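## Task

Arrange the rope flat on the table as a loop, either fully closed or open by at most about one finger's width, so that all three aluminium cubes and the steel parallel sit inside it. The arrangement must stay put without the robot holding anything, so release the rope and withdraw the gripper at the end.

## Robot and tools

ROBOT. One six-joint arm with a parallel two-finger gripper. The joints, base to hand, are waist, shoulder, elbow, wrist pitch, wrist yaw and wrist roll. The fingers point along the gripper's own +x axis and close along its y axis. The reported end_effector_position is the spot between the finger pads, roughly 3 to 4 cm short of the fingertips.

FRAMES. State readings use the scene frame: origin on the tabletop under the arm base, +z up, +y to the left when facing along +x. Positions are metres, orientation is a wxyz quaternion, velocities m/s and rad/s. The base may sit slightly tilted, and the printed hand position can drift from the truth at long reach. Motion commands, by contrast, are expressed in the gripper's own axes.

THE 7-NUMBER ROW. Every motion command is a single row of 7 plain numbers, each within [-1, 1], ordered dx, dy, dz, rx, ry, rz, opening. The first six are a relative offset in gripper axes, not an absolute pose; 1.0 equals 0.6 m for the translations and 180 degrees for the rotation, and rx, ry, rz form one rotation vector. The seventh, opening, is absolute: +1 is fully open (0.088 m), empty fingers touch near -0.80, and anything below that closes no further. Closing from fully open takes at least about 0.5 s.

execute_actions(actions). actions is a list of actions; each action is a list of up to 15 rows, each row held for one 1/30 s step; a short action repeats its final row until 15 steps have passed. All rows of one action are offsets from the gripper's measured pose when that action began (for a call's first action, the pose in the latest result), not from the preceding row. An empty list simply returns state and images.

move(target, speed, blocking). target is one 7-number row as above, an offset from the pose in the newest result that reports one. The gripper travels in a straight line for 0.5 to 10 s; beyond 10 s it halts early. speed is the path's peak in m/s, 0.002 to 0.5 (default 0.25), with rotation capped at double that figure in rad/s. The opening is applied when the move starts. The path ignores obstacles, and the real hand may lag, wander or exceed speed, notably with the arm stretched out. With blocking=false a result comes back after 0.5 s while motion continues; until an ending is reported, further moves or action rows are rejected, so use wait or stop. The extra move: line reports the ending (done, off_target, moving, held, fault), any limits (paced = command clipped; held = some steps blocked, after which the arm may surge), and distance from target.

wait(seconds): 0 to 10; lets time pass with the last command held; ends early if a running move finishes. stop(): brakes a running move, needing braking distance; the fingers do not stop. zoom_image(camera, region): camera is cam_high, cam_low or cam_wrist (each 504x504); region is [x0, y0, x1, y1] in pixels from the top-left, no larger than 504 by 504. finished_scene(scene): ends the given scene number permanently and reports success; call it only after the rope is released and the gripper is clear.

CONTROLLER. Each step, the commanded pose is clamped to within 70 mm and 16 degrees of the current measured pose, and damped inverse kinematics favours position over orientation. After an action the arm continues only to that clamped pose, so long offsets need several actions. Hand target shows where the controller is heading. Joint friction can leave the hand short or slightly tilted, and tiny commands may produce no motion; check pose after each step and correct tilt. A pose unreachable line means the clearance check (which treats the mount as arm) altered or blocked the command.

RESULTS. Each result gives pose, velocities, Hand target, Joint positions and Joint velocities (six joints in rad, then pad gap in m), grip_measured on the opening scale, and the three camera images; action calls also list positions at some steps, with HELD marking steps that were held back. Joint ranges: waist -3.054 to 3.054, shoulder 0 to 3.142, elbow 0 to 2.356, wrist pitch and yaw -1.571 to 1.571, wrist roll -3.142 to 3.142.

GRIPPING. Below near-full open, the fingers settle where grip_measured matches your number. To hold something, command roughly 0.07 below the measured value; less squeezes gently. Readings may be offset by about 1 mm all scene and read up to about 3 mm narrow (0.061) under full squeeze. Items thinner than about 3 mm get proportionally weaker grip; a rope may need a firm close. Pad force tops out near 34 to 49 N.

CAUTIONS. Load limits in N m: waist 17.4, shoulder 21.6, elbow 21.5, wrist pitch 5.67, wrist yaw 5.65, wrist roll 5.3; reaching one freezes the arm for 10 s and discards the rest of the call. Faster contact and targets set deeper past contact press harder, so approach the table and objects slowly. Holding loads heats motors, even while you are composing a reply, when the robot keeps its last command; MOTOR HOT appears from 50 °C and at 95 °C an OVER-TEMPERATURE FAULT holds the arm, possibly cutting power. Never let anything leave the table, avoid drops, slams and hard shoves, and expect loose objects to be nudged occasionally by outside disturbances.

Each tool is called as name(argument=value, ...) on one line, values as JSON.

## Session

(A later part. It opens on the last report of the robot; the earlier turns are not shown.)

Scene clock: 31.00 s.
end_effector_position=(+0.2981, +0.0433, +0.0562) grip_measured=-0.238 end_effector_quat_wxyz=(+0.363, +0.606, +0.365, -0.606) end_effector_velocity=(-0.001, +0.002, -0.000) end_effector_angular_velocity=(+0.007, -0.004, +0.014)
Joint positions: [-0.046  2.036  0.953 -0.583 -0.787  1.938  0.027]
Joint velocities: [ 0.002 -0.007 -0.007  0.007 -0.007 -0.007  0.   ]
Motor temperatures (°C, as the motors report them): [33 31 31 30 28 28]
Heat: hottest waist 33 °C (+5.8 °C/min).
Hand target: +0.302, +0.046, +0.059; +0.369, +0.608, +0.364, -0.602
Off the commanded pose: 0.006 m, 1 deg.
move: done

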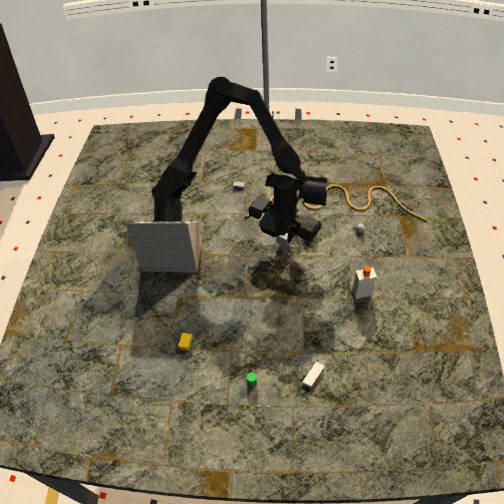

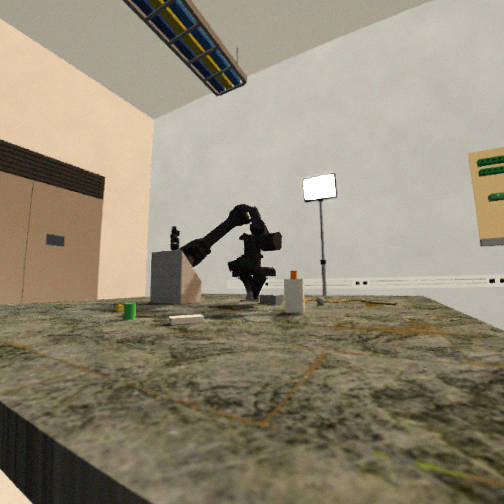

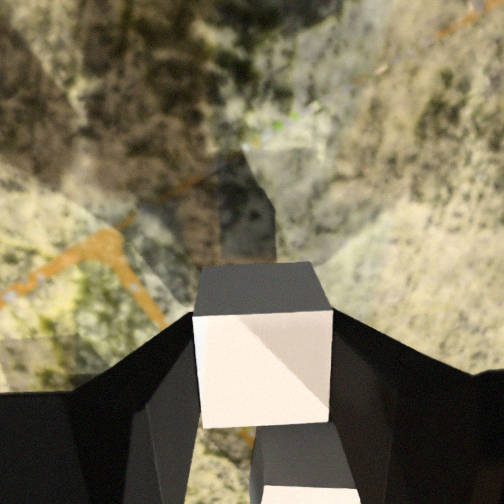

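move(target=[0.018,0,0,0,0,0,-0.3], speed=0.05)

move(target=[0,0,0,0,0,0,0.2])

move(target=[-0.07,0,0,0,0,0,0.2])

move(target=[0,-0.335,-0.17,-0.155,0,0,1])

zoom_image(camera="cam_high", region=[280,340,350,410])

Scene clock: 34.47 s.
end_effector_position=(+0.3010, +0.0446, +0.0485) grip_measured=-0.238 end_effector_quat_wxyz=(+0.370, +0.606, +0.366, -0.602) end_effector_velocity=(+0.000, -0.000, -0.000) end_effector_angular_velocity=(-0.008, -0.003, +0.014)
Joint positions: [-0.024  2.045  0.944 -0.53  -0.787  1.966  0.027]
Joint velocities: [ 0.002 -0.002 -0.002  0.007  0.007 -0.007 -0.   ]
Motor temperatures (°C, as the motors report them): [34 31 31 30 28 28]
Heat: hottest waist 34 °C (+7.0 °C/min).
Hand target: +0.298, +0.043, +0.046; +0.363, +0.606, +0.365, -0.606
Off the commanded pose: 0.004 m, 1 deg.
move: done

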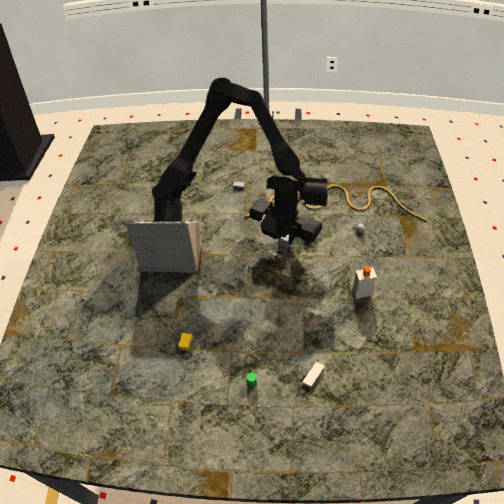

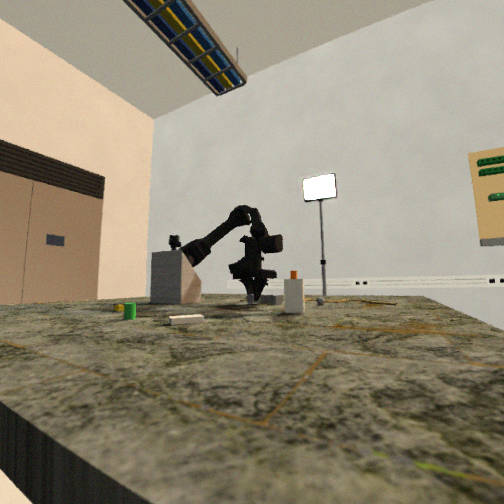

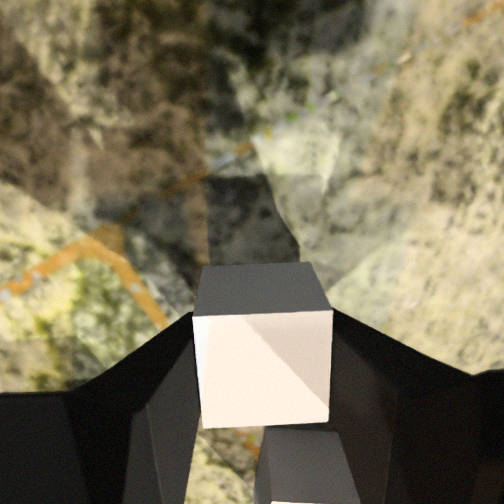

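Scene clock: 35.20 s.
end_effector_position=(+0.3011, +0.0446, +0.0485) grip_measured=+0.195 end_effector_quat_wxyz=(+0.370, +0.606, +0.366, -0.602) end_effector_velocity=(-0.004, +0.004, -0.000) end_effector_angular_velocity=(+0.023, +0.015, -0.021)
Joint positions: [-0.024  2.045  0.944 -0.529 -0.787  1.967  0.049]
Joint velocities: [ 0.002 -0.002 -0.002 -0.022 -0.022  0.007  0.001]
Motor temperatures (°C, as the motors report them): [34 31 31 30 28 28]
Heat: hottest waist 34 °C (+6.8 °C/min).
Hand target: +0.301, +0.045, +0.048; +0.370, +0.606, +0.366, -0.602
Off the commanded pose: 0.000 m, 0 deg.
move: done

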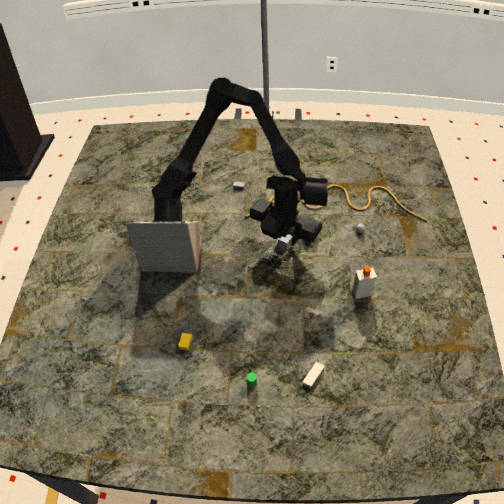

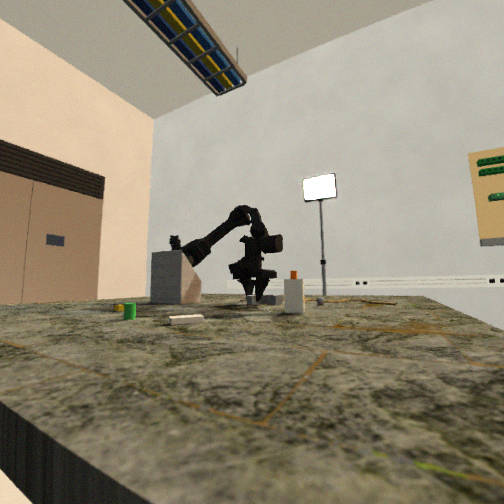

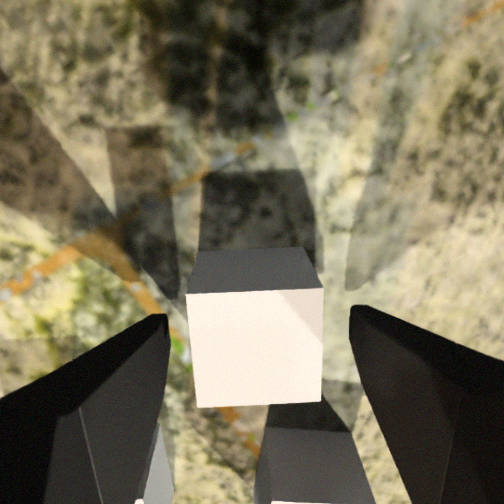

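Scene clock: 36.10 s.
end_effector_position=(+0.2981, +0.0436, +0.0870) grip_measured=+0.197 end_effector_quat_wxyz=(+0.363, +0.607, +0.365, -0.605) end_effector_velocity=(+0.002, +0.003, +0.005) end_effector_angular_velocity=(+0.023, -0.009, +0.023)
Joint positions: [-0.118  1.996  1.007 -0.747 -0.779  1.838  0.049]
Joint velocities: [-0.012 -0.002  0.012 -0.022 -0.022 -0.037  0.   ]
Motor temperatures (°C, as the motors report them): [34 31 31 30 28 28]
Heat: hottest waist 34 °C (+6.6 °C/min).
Hand target: +0.301, +0.045, +0.090; +0.370, +0.606, +0.366, -0.602
Off the commanded pose: 0.004 m, 1 deg.
move: done

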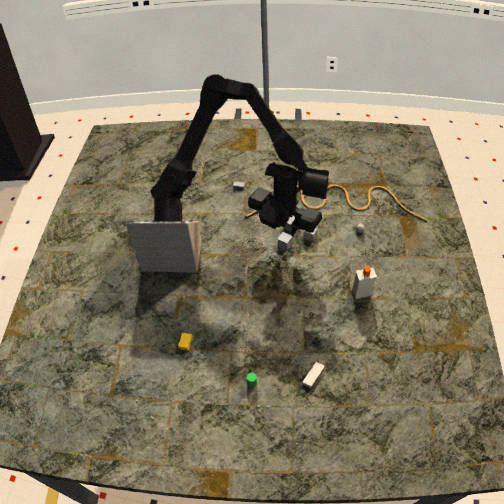

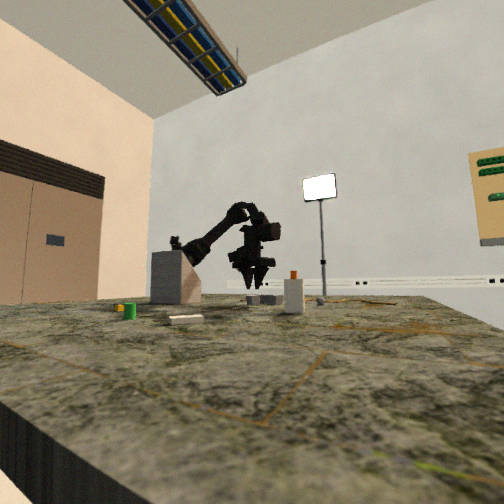

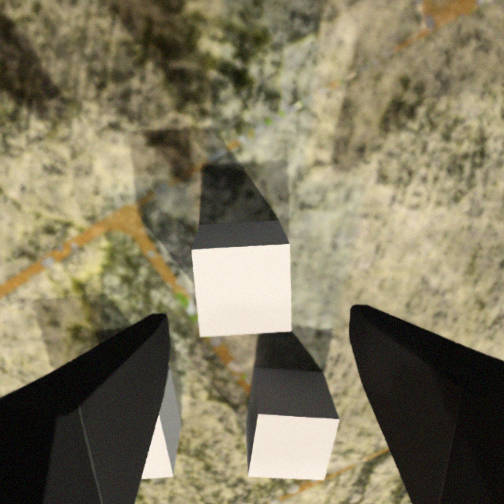

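Scene clock: 37.73 s.
end_effector_position=(+0.1699, +0.2262, +0.0869) grip_measured=+0.988 end_effector_quat_wxyz=(+0.497, +0.501, +0.502, -0.501) end_effector_velocity=(-0.003, +0.004, +0.000) end_effector_angular_velocity=(+0.013, +0.002, +0.012)
Joint positions: [ 0.479  1.168  0.736 -0.741 -0.707  2.164  0.087]
Joint velocities: [ 0.012 -0.012 -0.002  0.007 -0.007  0.007 -0.   ]
Motor temperatures (°C, as the motors report them): [34 31 31 30 28 28]
Heat: hottest waist 34 °C (+6.4 °C/min).
Hand target: +0.169, +0.227, +0.088; +0.498, +0.502, +0.501, -0.499
Off the commanded pose: 0.002 m, 0 deg.
move: done

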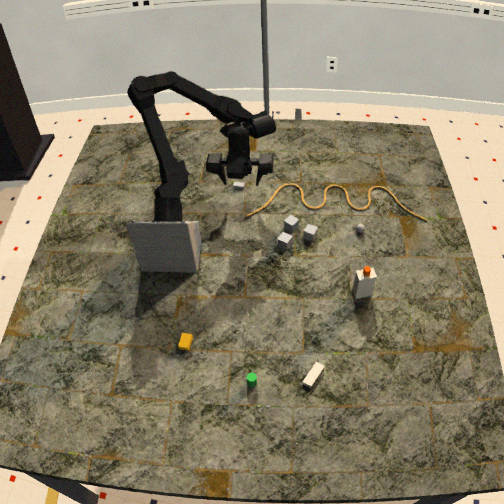

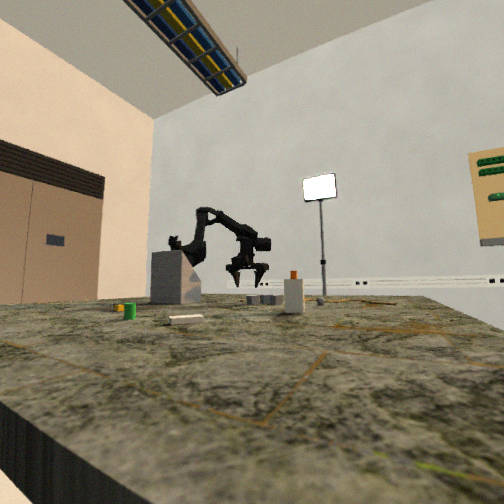

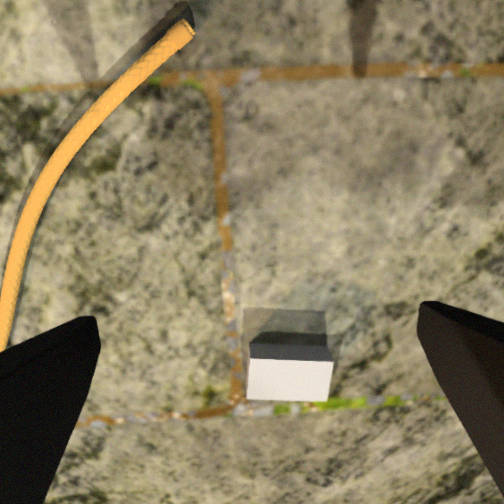

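Region (280, 340, 350, 410) of cam_high's 504x504 image, scaled by 7.200, with more detail than that image has.

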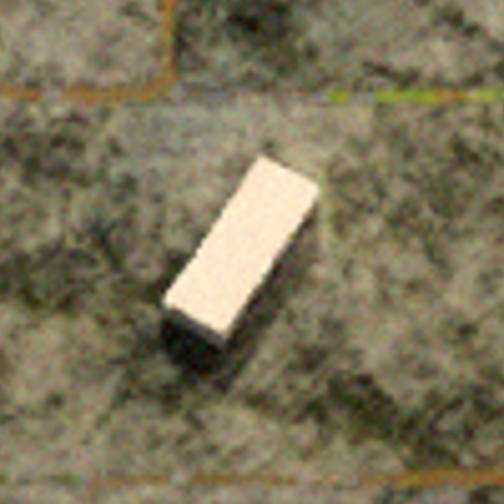

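move(target=[0.085,-0.022,-0.072,0,0,0,1], speed=0.12)

Scene clock: 39.53 s.
end_effector_position=(+0.1562, +0.2699, +0.0386) grip_measured=+0.988 end_effector_quat_wxyz=(+0.497, +0.501, +0.504, -0.497) end_effector_velocity=(+0.000, -0.002, -0.003) end_effector_angular_velocity=(-0.015, -0.008, -0.000)
Joint positions: [ 0.783  1.235  0.736 -0.471 -0.563  2.491  0.087]
Joint velocities: [ 0.012  0.007 -0.002  0.007  0.022  0.007 -0.   ]
Motor temperatures (°C, as the motors report them): [33 31 31 30 28 28]
Heat: hottest waist 33 °C (+4.6 °C/min).
Hand target: +0.157, +0.270, +0.036; +0.497, +0.501, +0.502, -0.501
Off the commanded pose: 0.002 m, 0 deg.
move: done

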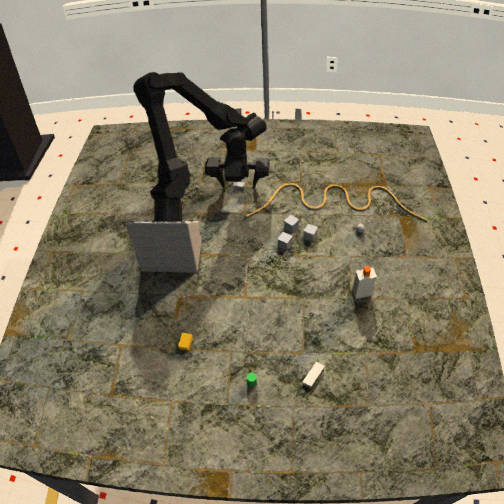

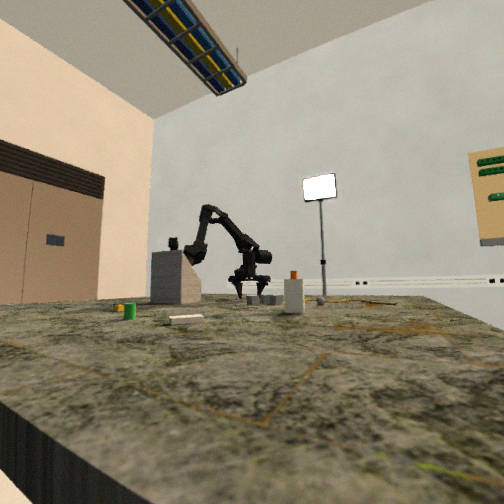

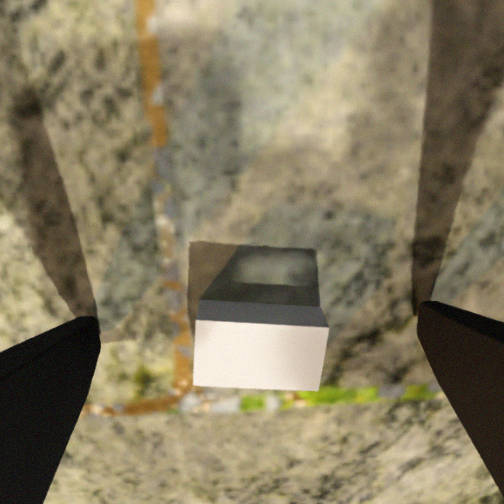

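execute_actions(actions=[[[0.006,0,-0.005,0,0,0,0.4]],[[0,0,0,0,0,0,-0.24]]])

move(target=[-0.085,0.03,0.03,0,0,0,-0.24])

move(target=[0,0.325,0.385,0,0,0,-0.24])

Scene clock: 42.40 s.
end_effector_position=(+0.1563, +0.2718, +0.0369) grip_measured=-0.176 end_effector_quat_wxyz=(+0.499, +0.502, +0.504, -0.495) end_effector_velocity=(-0.003, -0.001, -0.000) end_effector_angular_velocity=(-0.001, +0.011, +0.005)
Joint positions: [ 0.792  1.238  0.736 -0.457 -0.555  2.501  0.03 ]
Joint velocities: [ 0.002 -0.002 -0.002 -0.007 -0.007 -0.007 -0.   ]
Motor temperatures (°C, as the motors report them): [33 31 31 30 28 28]
Heat: hottest waist 33 °C (+4.2 °C/min).
Hand target: +0.156, +0.272, +0.037; +0.499, +0.502, +0.504, -0.495
Off the commanded pose: 0.000 m, 0 deg.
Step readings (end_effector_position; steps 1 to 15: 1st action; 16 to 30: 2nd action):
0: (+0.1563, +0.2701, +0.0382)
1: (+0.1563, +0.2703, +0.0382)
2: (+0.1562, +0.2706, +0.0379)
4: (+0.1556, +0.2713, +0.0372)
8: (+0.1561, +0.2717, +0.0370)
15: (+0.1562, +0.2719, +0.0369)
16: (+0.1562, +0.2719, +0.0369)
17: (+0.1562, +0.2719, +0.0369)
19: (+0.1562, +0.2719, +0.0369)
23: (+0.1563, +0.2718, +0.0369)
30: end_effector_position above

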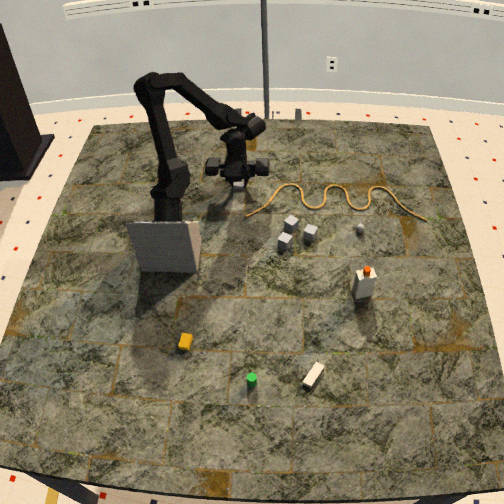

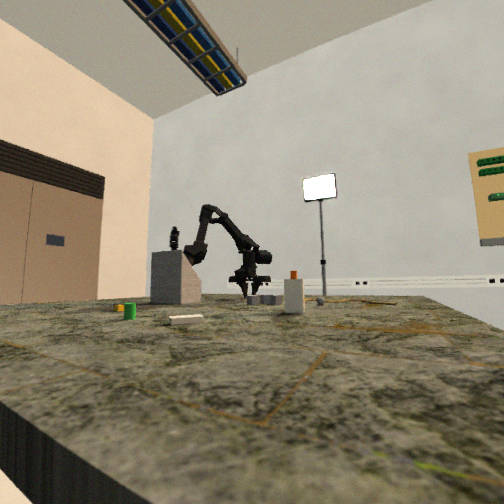

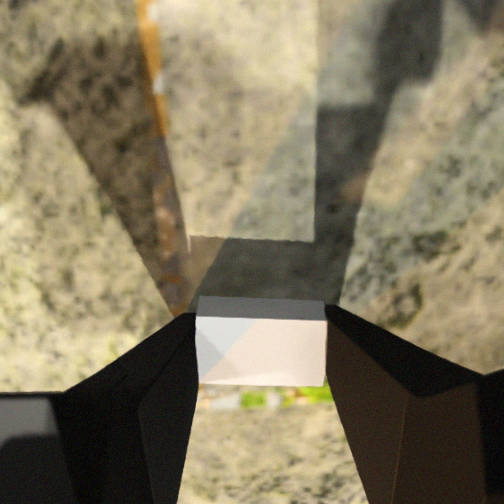

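Scene clock: 43.40 s.
end_effector_position=(+0.1730, +0.2509, +0.0849) grip_measured=-0.176 end_effector_quat_wxyz=(+0.497, +0.501, +0.501, -0.500) end_effector_velocity=(+0.002, -0.001, +0.003) end_effector_angular_velocity=(+0.005, -0.006, +0.008)
Joint positions: [ 0.557  1.191  0.807 -0.728 -0.674  2.256  0.03 ]
Joint velocities: [-0.017 -0.002  0.002 -0.007 -0.007 -0.022 -0.   ]
Motor temperatures (°C, as the motors report them): [33 31 31 30 28 28]
Heat: hottest waist 33 °C (+4.1 °C/min).
Hand target: +0.174, +0.253, +0.088; +0.499, +0.502, +0.504, -0.495
Off the commanded pose: 0.004 m, 1 deg.
move: done

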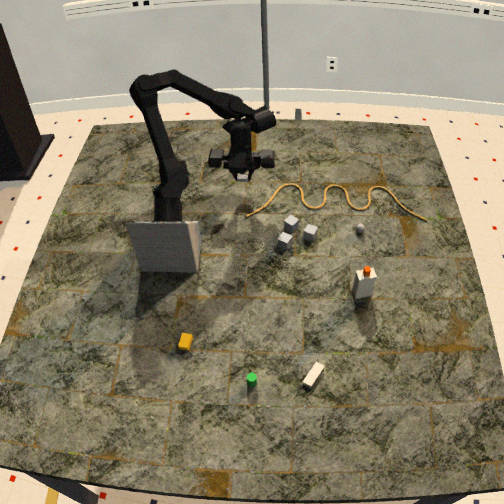

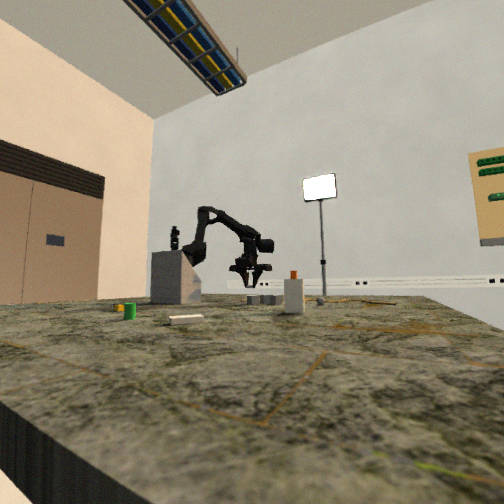

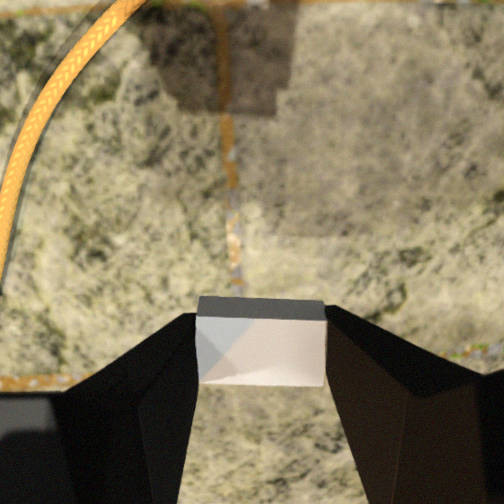

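Scene clock: 45.30 s.
end_effector_position=(+0.3651, +0.0224, +0.0834) grip_measured=-0.176 end_effector_quat_wxyz=(+0.497, +0.502, +0.501, -0.500) end_effector_velocity=(-0.001, -0.003, -0.000) end_effector_angular_velocity=(+0.012, +0.012, -0.002)
Joint positions: [-0.123  2.243  1.336 -0.836 -0.78   1.344  0.03 ]
Joint velocities: [-0.007  0.017  0.012 -0.022 -0.007 -0.022 -0.   ]
Motor temperatures (°C, as the motors report them): [33 31 31 30 28 28]
Heat: hottest waist 33 °C (+4.0 °C/min).
Hand target: +0.367, +0.020, +0.083; +0.498, +0.501, +0.501, -0.500
Off the commanded pose: 0.004 m, 0 deg.
move: done

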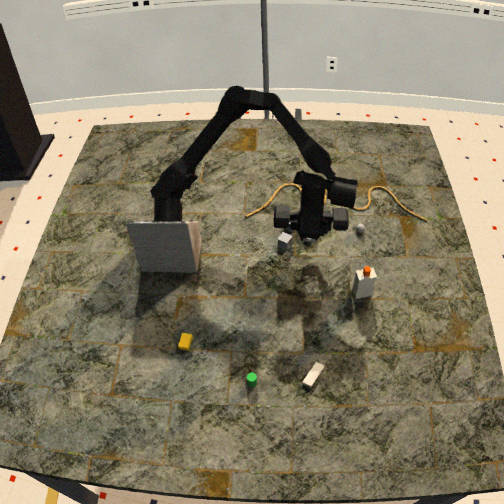

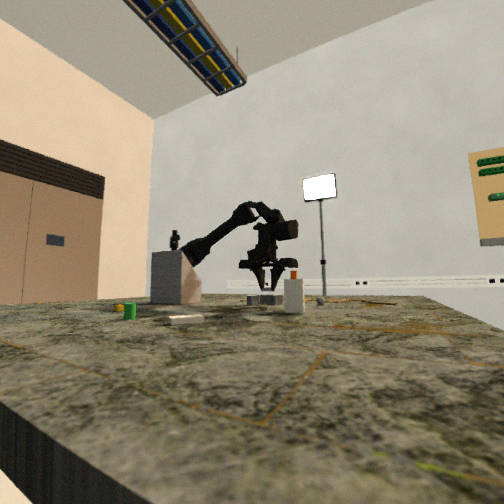

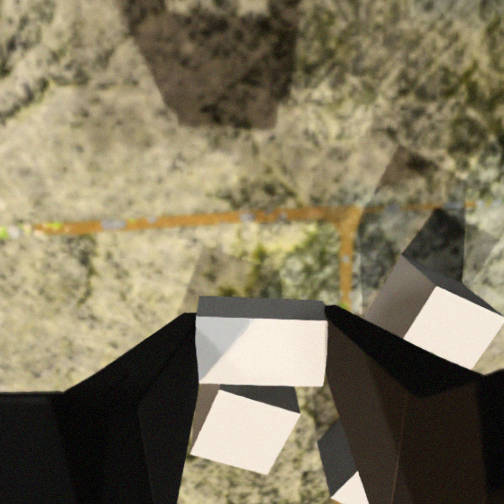

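move(target=[0.081,0,0,0,0,0,-0.24], speed=0.1)

move(target=[0,0,0,0,0,0,0.05])

move(target=[-0.075,0,0,0,0,0,0.05])

move(target=[0,-0.26,-0.225,0.25,0,0,0.4], speed=0.3)

Scene clock: 47.30 s.
end_effector_position=(+0.3684, +0.0247, +0.0393) grip_measured=-0.176 end_effector_quat_wxyz=(+0.504, +0.500, +0.501, -0.495) end_effector_velocity=(-0.002, +0.000, -0.002) end_effector_angular_velocity=(+0.008, +0.003, -0.007)
Joint positions: [-0.033  2.287  1.27  -0.622 -0.789  1.466  0.03 ]
Joint velocities: [ 0.002  0.002 -0.007  0.007 -0.007  0.007  0.   ]
Motor temperatures (°C, as the motors report them): [34 31 31 30 28 28]
Heat: hottest waist 34 °C (+5.1 °C/min).
Hand target: +0.365, +0.023, +0.035; +0.497, +0.502, +0.501, -0.500
Off the commanded pose: 0.006 m, 1 deg.
move: done

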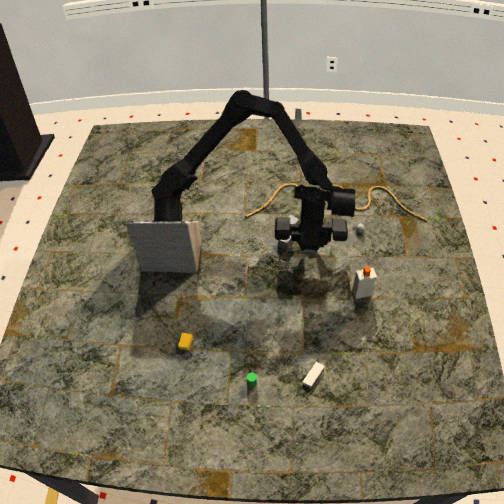

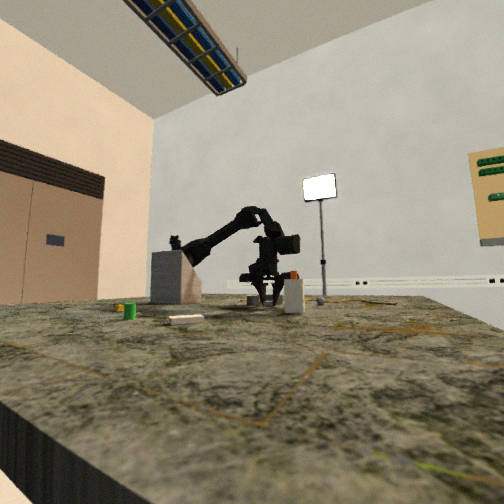

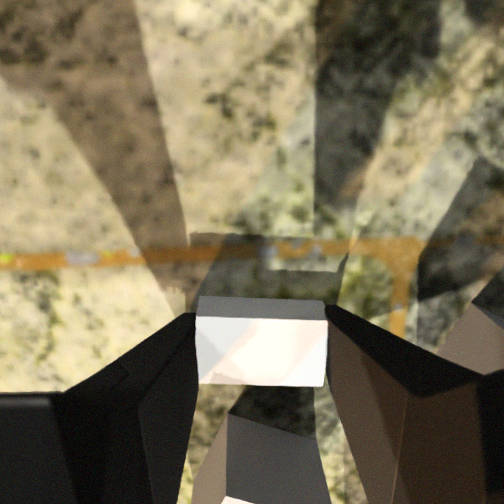

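Scene clock: 47.93 s.
end_effector_position=(+0.3683, +0.0246, +0.0392) grip_measured=+0.044 end_effector_quat_wxyz=(+0.504, +0.500, +0.501, -0.495) end_effector_velocity=(+0.000, +0.001, +0.002) end_effector_angular_velocity=(+0.008, -0.001, -0.011)
Joint positions: [-0.033  2.287  1.27  -0.622 -0.789  1.466  0.041]
Joint velocities: [-0.002 -0.002  0.002 -0.007 -0.007  0.007  0.001]
Motor temperatures (°C, as the motors report them): [34 31 31 30 28 28]
Heat: hottest waist 34 °C (+5.0 °C/min).
Hand target: +0.368, +0.025, +0.039; +0.504, +0.500, +0.501, -0.495
Off the commanded pose: 0.000 m, 0 deg.
move: done

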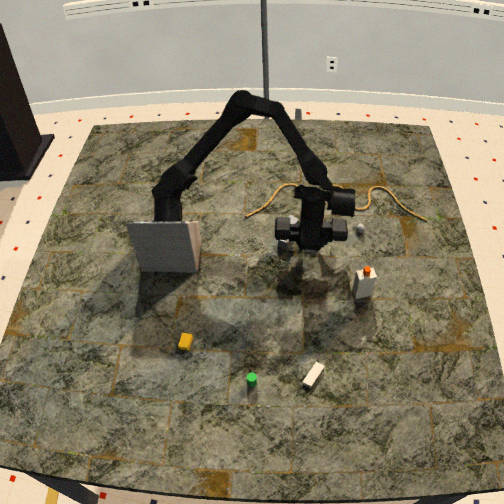

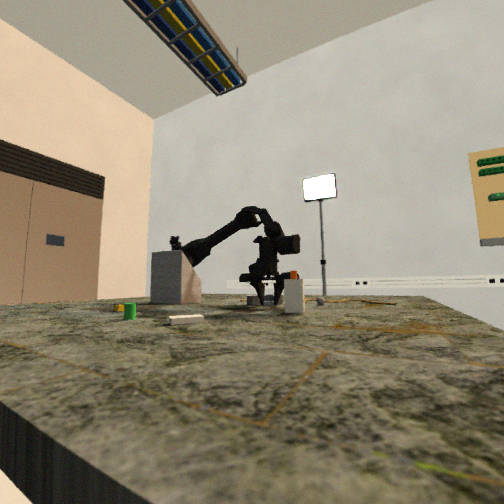

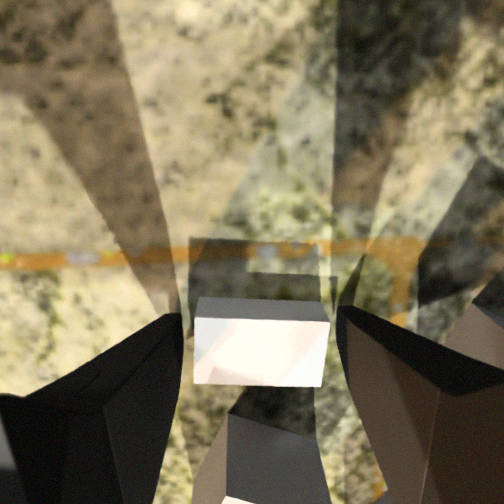

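Scene clock: 48.83 s.
end_effector_position=(+0.3654, +0.0235, +0.0805) grip_measured=+0.047 end_effector_quat_wxyz=(+0.498, +0.502, +0.501, -0.499) end_effector_velocity=(-0.001, +0.001, +0.006) end_effector_angular_velocity=(+0.011, +0.005, -0.017)
Joint positions: [-0.116  2.242  1.328 -0.819 -0.782  1.354  0.041]
Joint velocities: [-0.012 -0.002  0.012 -0.037 -0.007 -0.007 -0.   ]
Motor temperatures (°C, as the motors report them): [34 31 31 30 28 28]
Heat: hottest waist 34 °C (+4.9 °C/min).
Hand target: +0.368, +0.025, +0.084; +0.504, +0.500, +0.501, -0.495
Off the commanded pose: 0.005 m, 1 deg.
move: done

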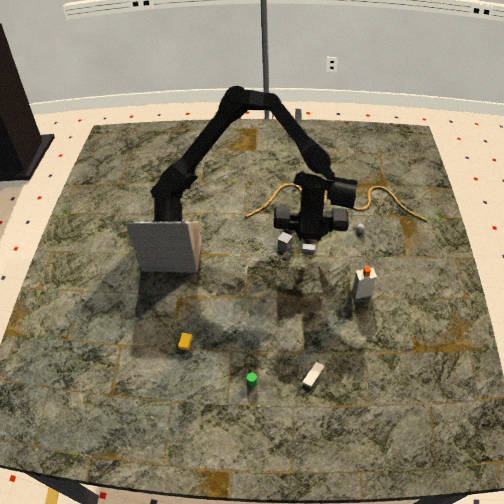

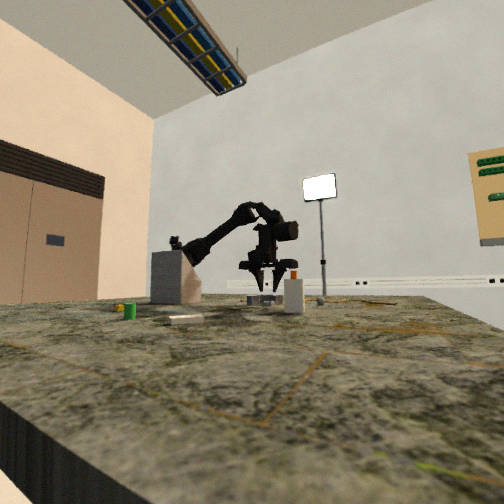

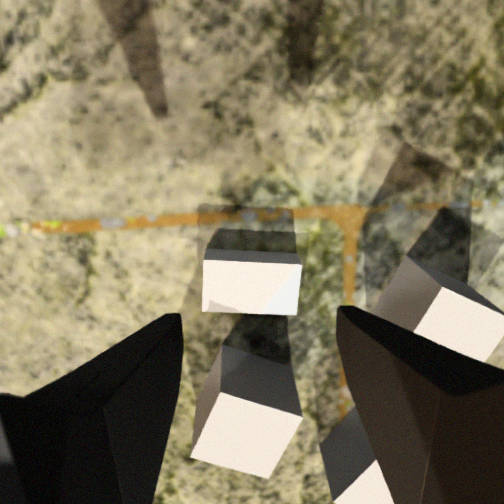

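Scene clock: 50.77 s.
end_effector_position=(+0.2120, +0.1587, +0.0818) grip_measured=+0.397 end_effector_quat_wxyz=(+0.268, +0.654, +0.275, -0.651) end_effector_velocity=(-0.005, +0.000, +0.000) end_effector_angular_velocity=(-0.007, +0.002, -0.015)
Joint positions: [ 0.21   1.42   0.71  -0.695 -0.786  2.596  0.058]
Joint velocities: [ 0.007 -0.022 -0.012 -0.007  0.007  0.022  0.   ]
Motor temperatures (°C, as the motors report them): [34 31 31 30 28 28]
Heat: hottest waist 34 °C (+4.7 °C/min).
Hand target: +0.210, +0.158, +0.081; +0.268, +0.655, +0.272, -0.652
Off the commanded pose: 0.002 m, 0 deg.
move: done

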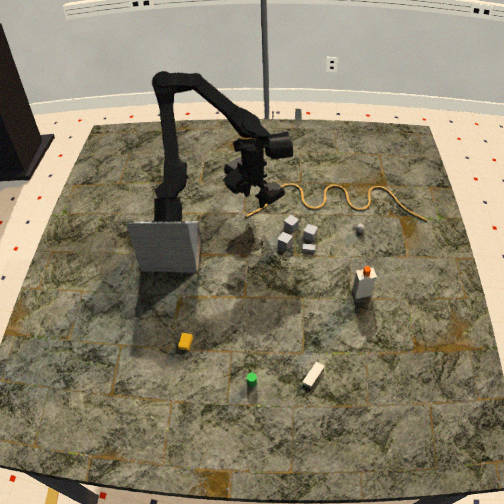

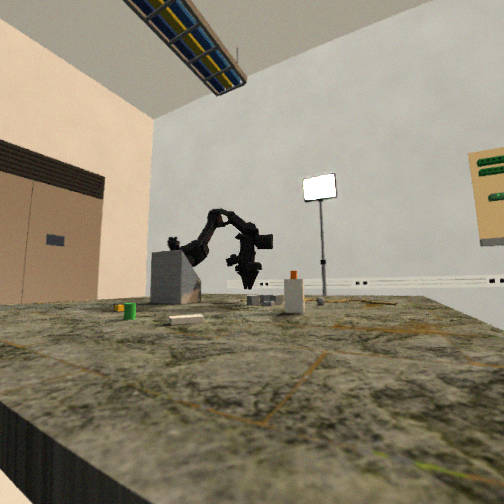

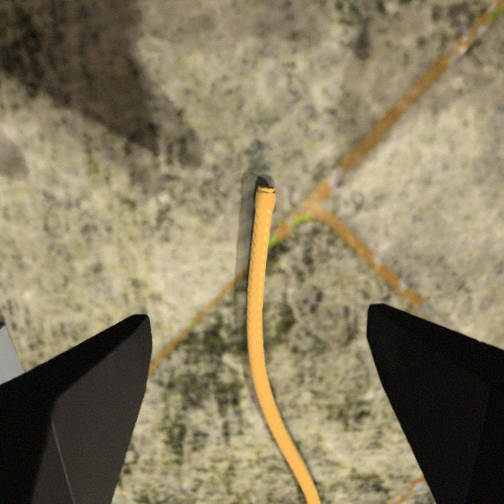

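move(target=[0.086,0,0,0,0,0,0.4], speed=0.1)

move(target=[0,0,0,0,0,0,-0.76])

move(target=[-0.025,0.36,0.36,-0.2,0,0,-0.76], speed=0.15)

Scene clock: 52.70 s.
end_effector_position=(+0.2135, +0.1612, +0.0353) grip_measured=+0.397 end_effector_quat_wxyz=(+0.267, +0.658, +0.276, -0.648) end_effector_velocity=(-0.003, -0.002, -0.001) end_effector_angular_velocity=(+0.004, +0.006, -0.014)
Joint positions: [ 0.359  1.5    0.619 -0.37  -0.753  2.808  0.058]
Joint velocities: [-0.002  0.002 -0.012  0.007 -0.007  0.007  0.   ]
Motor temperatures (°C, as the motors report them): [34 31 31 30 28 28]
Heat: hottest waist 34 °C (+4.6 °C/min).
Hand target: +0.212, +0.159, +0.031; +0.268, +0.655, +0.275, -0.651
Off the commanded pose: 0.006 m, 1 deg.
move: done

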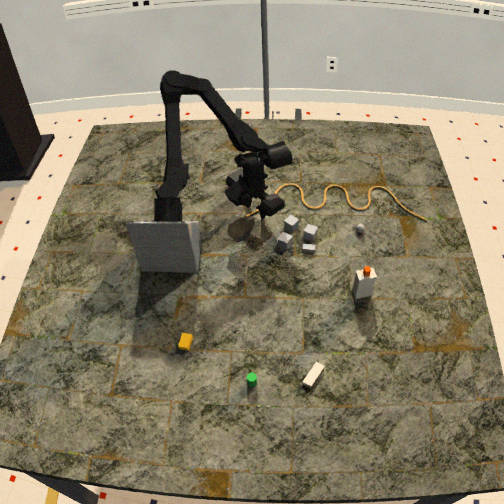

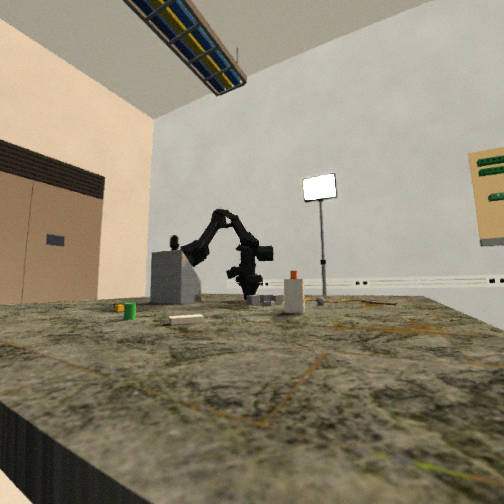

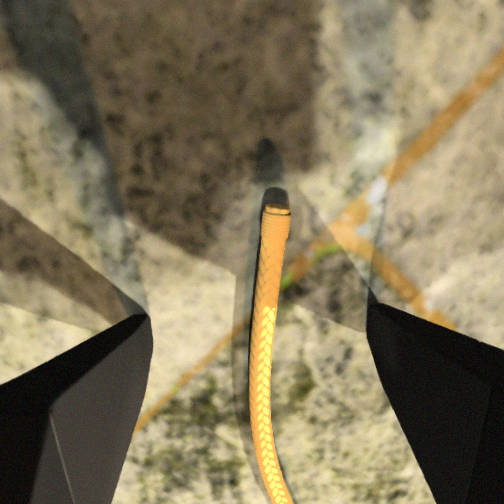

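Scene clock: 53.50 s.
end_effector_position=(+0.2145, +0.1605, +0.0358) grip_measured=-0.741 end_effector_quat_wxyz=(+0.268, +0.659, +0.274, -0.647) end_effector_velocity=(-0.002, -0.004, +0.001) end_effector_angular_velocity=(-0.014, +0.006, +0.002)
Joint positions: [ 0.356  1.499  0.618 -0.368 -0.749  2.808  0.003]
Joint velocities: [-0.007 -0.002 -0.002 -0.022  0.007 -0.022 -0.   ]
Motor temperatures (°C, as the motors report them): [34 31 31 30 28 28]
Heat: hottest waist 34 °C (+4.5 °C/min).
Hand target: +0.213, +0.161, +0.035; +0.267, +0.658, +0.276, -0.648
Off the commanded pose: 0.001 m, 0 deg.
move: done

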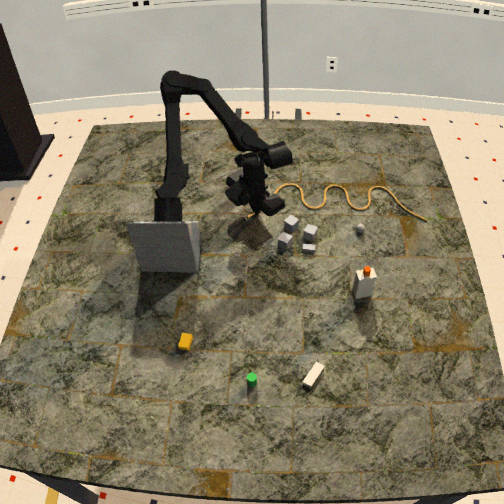

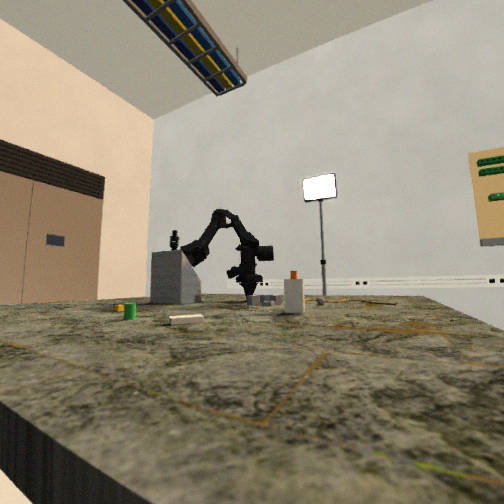

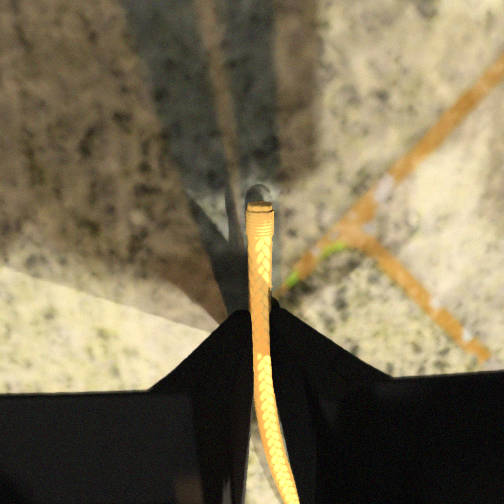

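Scene clock: 56.17 s.
end_effector_position=(+0.2152, -0.1416, +0.0479) grip_measured=-0.742 end_effector_quat_wxyz=(+0.460, +0.545, +0.458, -0.530) end_effector_velocity=(+0.001, -0.001, +0.001) end_effector_angular_velocity=(+0.015, -0.001, +0.007)
Joint positions: [-0.579  2.549  0.959 -0.508 -0.633  0.945  0.003]
Joint velocities: [-0.007  0.012  0.017 -0.022 -0.007 -0.022 -0.   ]
Motor temperatures (°C, as the motors report them): [34 31 31 30 28 28]
Heat: hottest waist 34 °C (+4.3 °C/min).
Hand target: +0.215, -0.144, +0.047; +0.460, +0.544, +0.460, -0.531
Off the commanded pose: 0.004 m, 0 deg.
move: done

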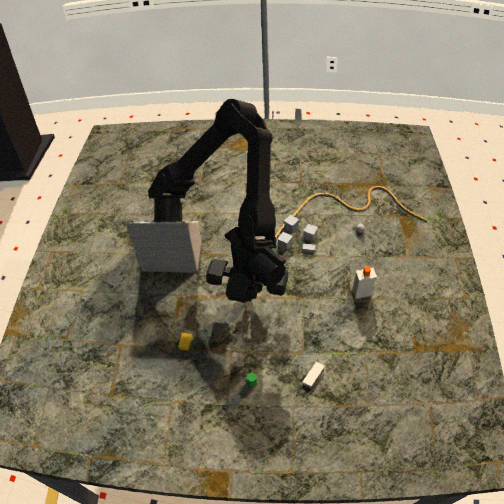

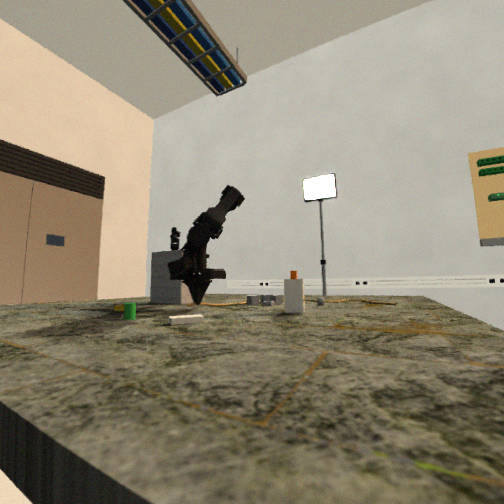

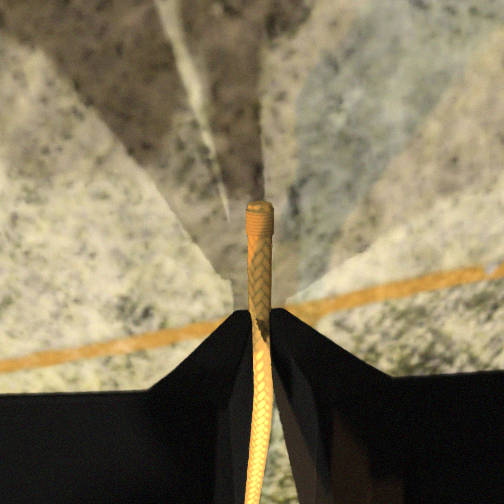

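move(target=[-0.008,0,0.185,-0.05,0,0,-0.8], speed=0.15)

move(target=[0,0.27,-0.26,-0.5,0,0,-0.8], speed=0.3)

Scene clock: 58.90 s.
end_effector_position=(+0.1994, -0.2491, +0.0534) grip_measured=-0.742 end_effector_quat_wxyz=(+0.503, +0.508, +0.495, -0.493) end_effector_velocity=(-0.002, -0.002, +0.000) end_effector_angular_velocity=(+0.009, +0.009, -0.006)
Joint positions: [-0.828  2.881  1.341 -0.682 -0.495  0.548  0.003]
Joint velocities: [-0.007  0.012  0.017 -0.022  0.007 -0.007 -0.   ]
Motor temperatures (°C, as the motors report them): [34 31 31 30 28 28]
Heat: hottest waist 34 °C (+4.1 °C/min).
Hand target: +0.198, -0.251, +0.051; +0.502, +0.507, +0.498, -0.493
Off the commanded pose: 0.003 m, 0 deg.
move: done

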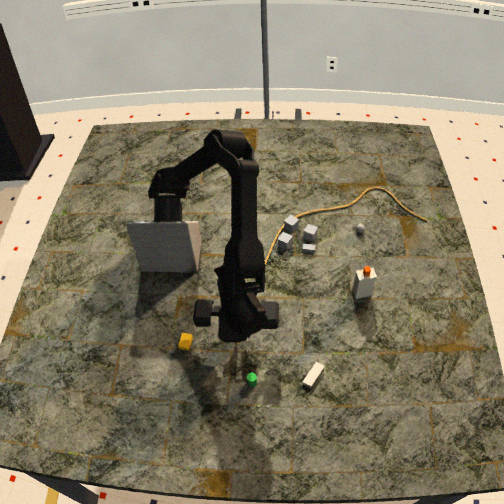

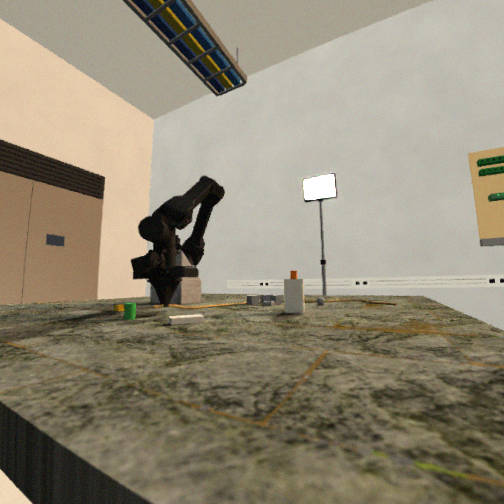

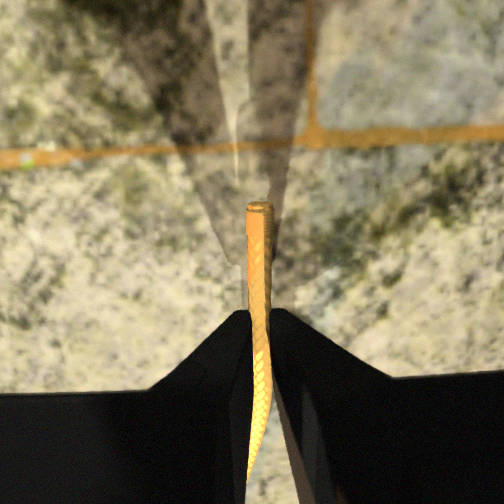

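Scene clock: 62.03 s.
end_effector_position=(+0.3573, -0.0969, +0.0557) grip_measured=-0.742 end_effector_quat_wxyz=(+0.713, +0.010, +0.701, -0.005) end_effector_velocity=(+0.004, +0.002, +0.002) end_effector_angular_velocity=(+0.004, -0.007, +0.029)
Joint positions: [-0.299  2.57   1.42  -0.734 -0.746 -0.43   0.003]
Joint velocities: [ 0.002 -0.002  0.012 -0.007 -0.007 -0.022  0.   ]
Motor temperatures (°C, as the motors report them): [34 32 31 30 28 28]
Heat: hottest waist 34 °C (+4.1 °C/min).
Hand target: +0.361, -0.094, +0.058; +0.715, +0.003, +0.699, +0.002
Off the commanded pose: 0.006 m, 1 deg.
move: done

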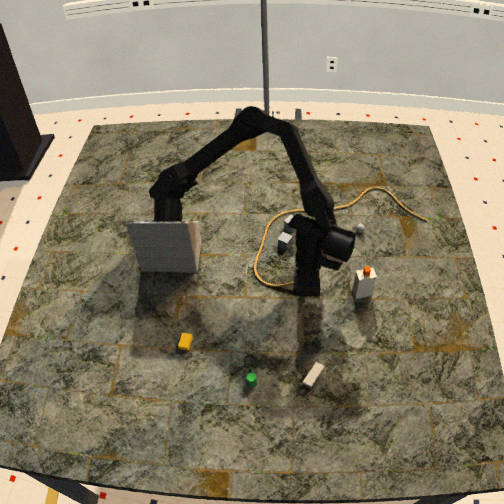

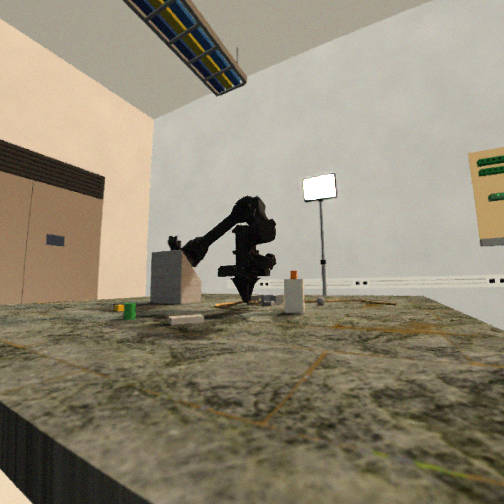

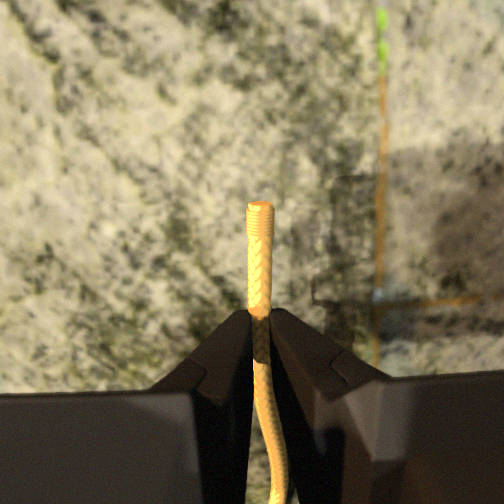

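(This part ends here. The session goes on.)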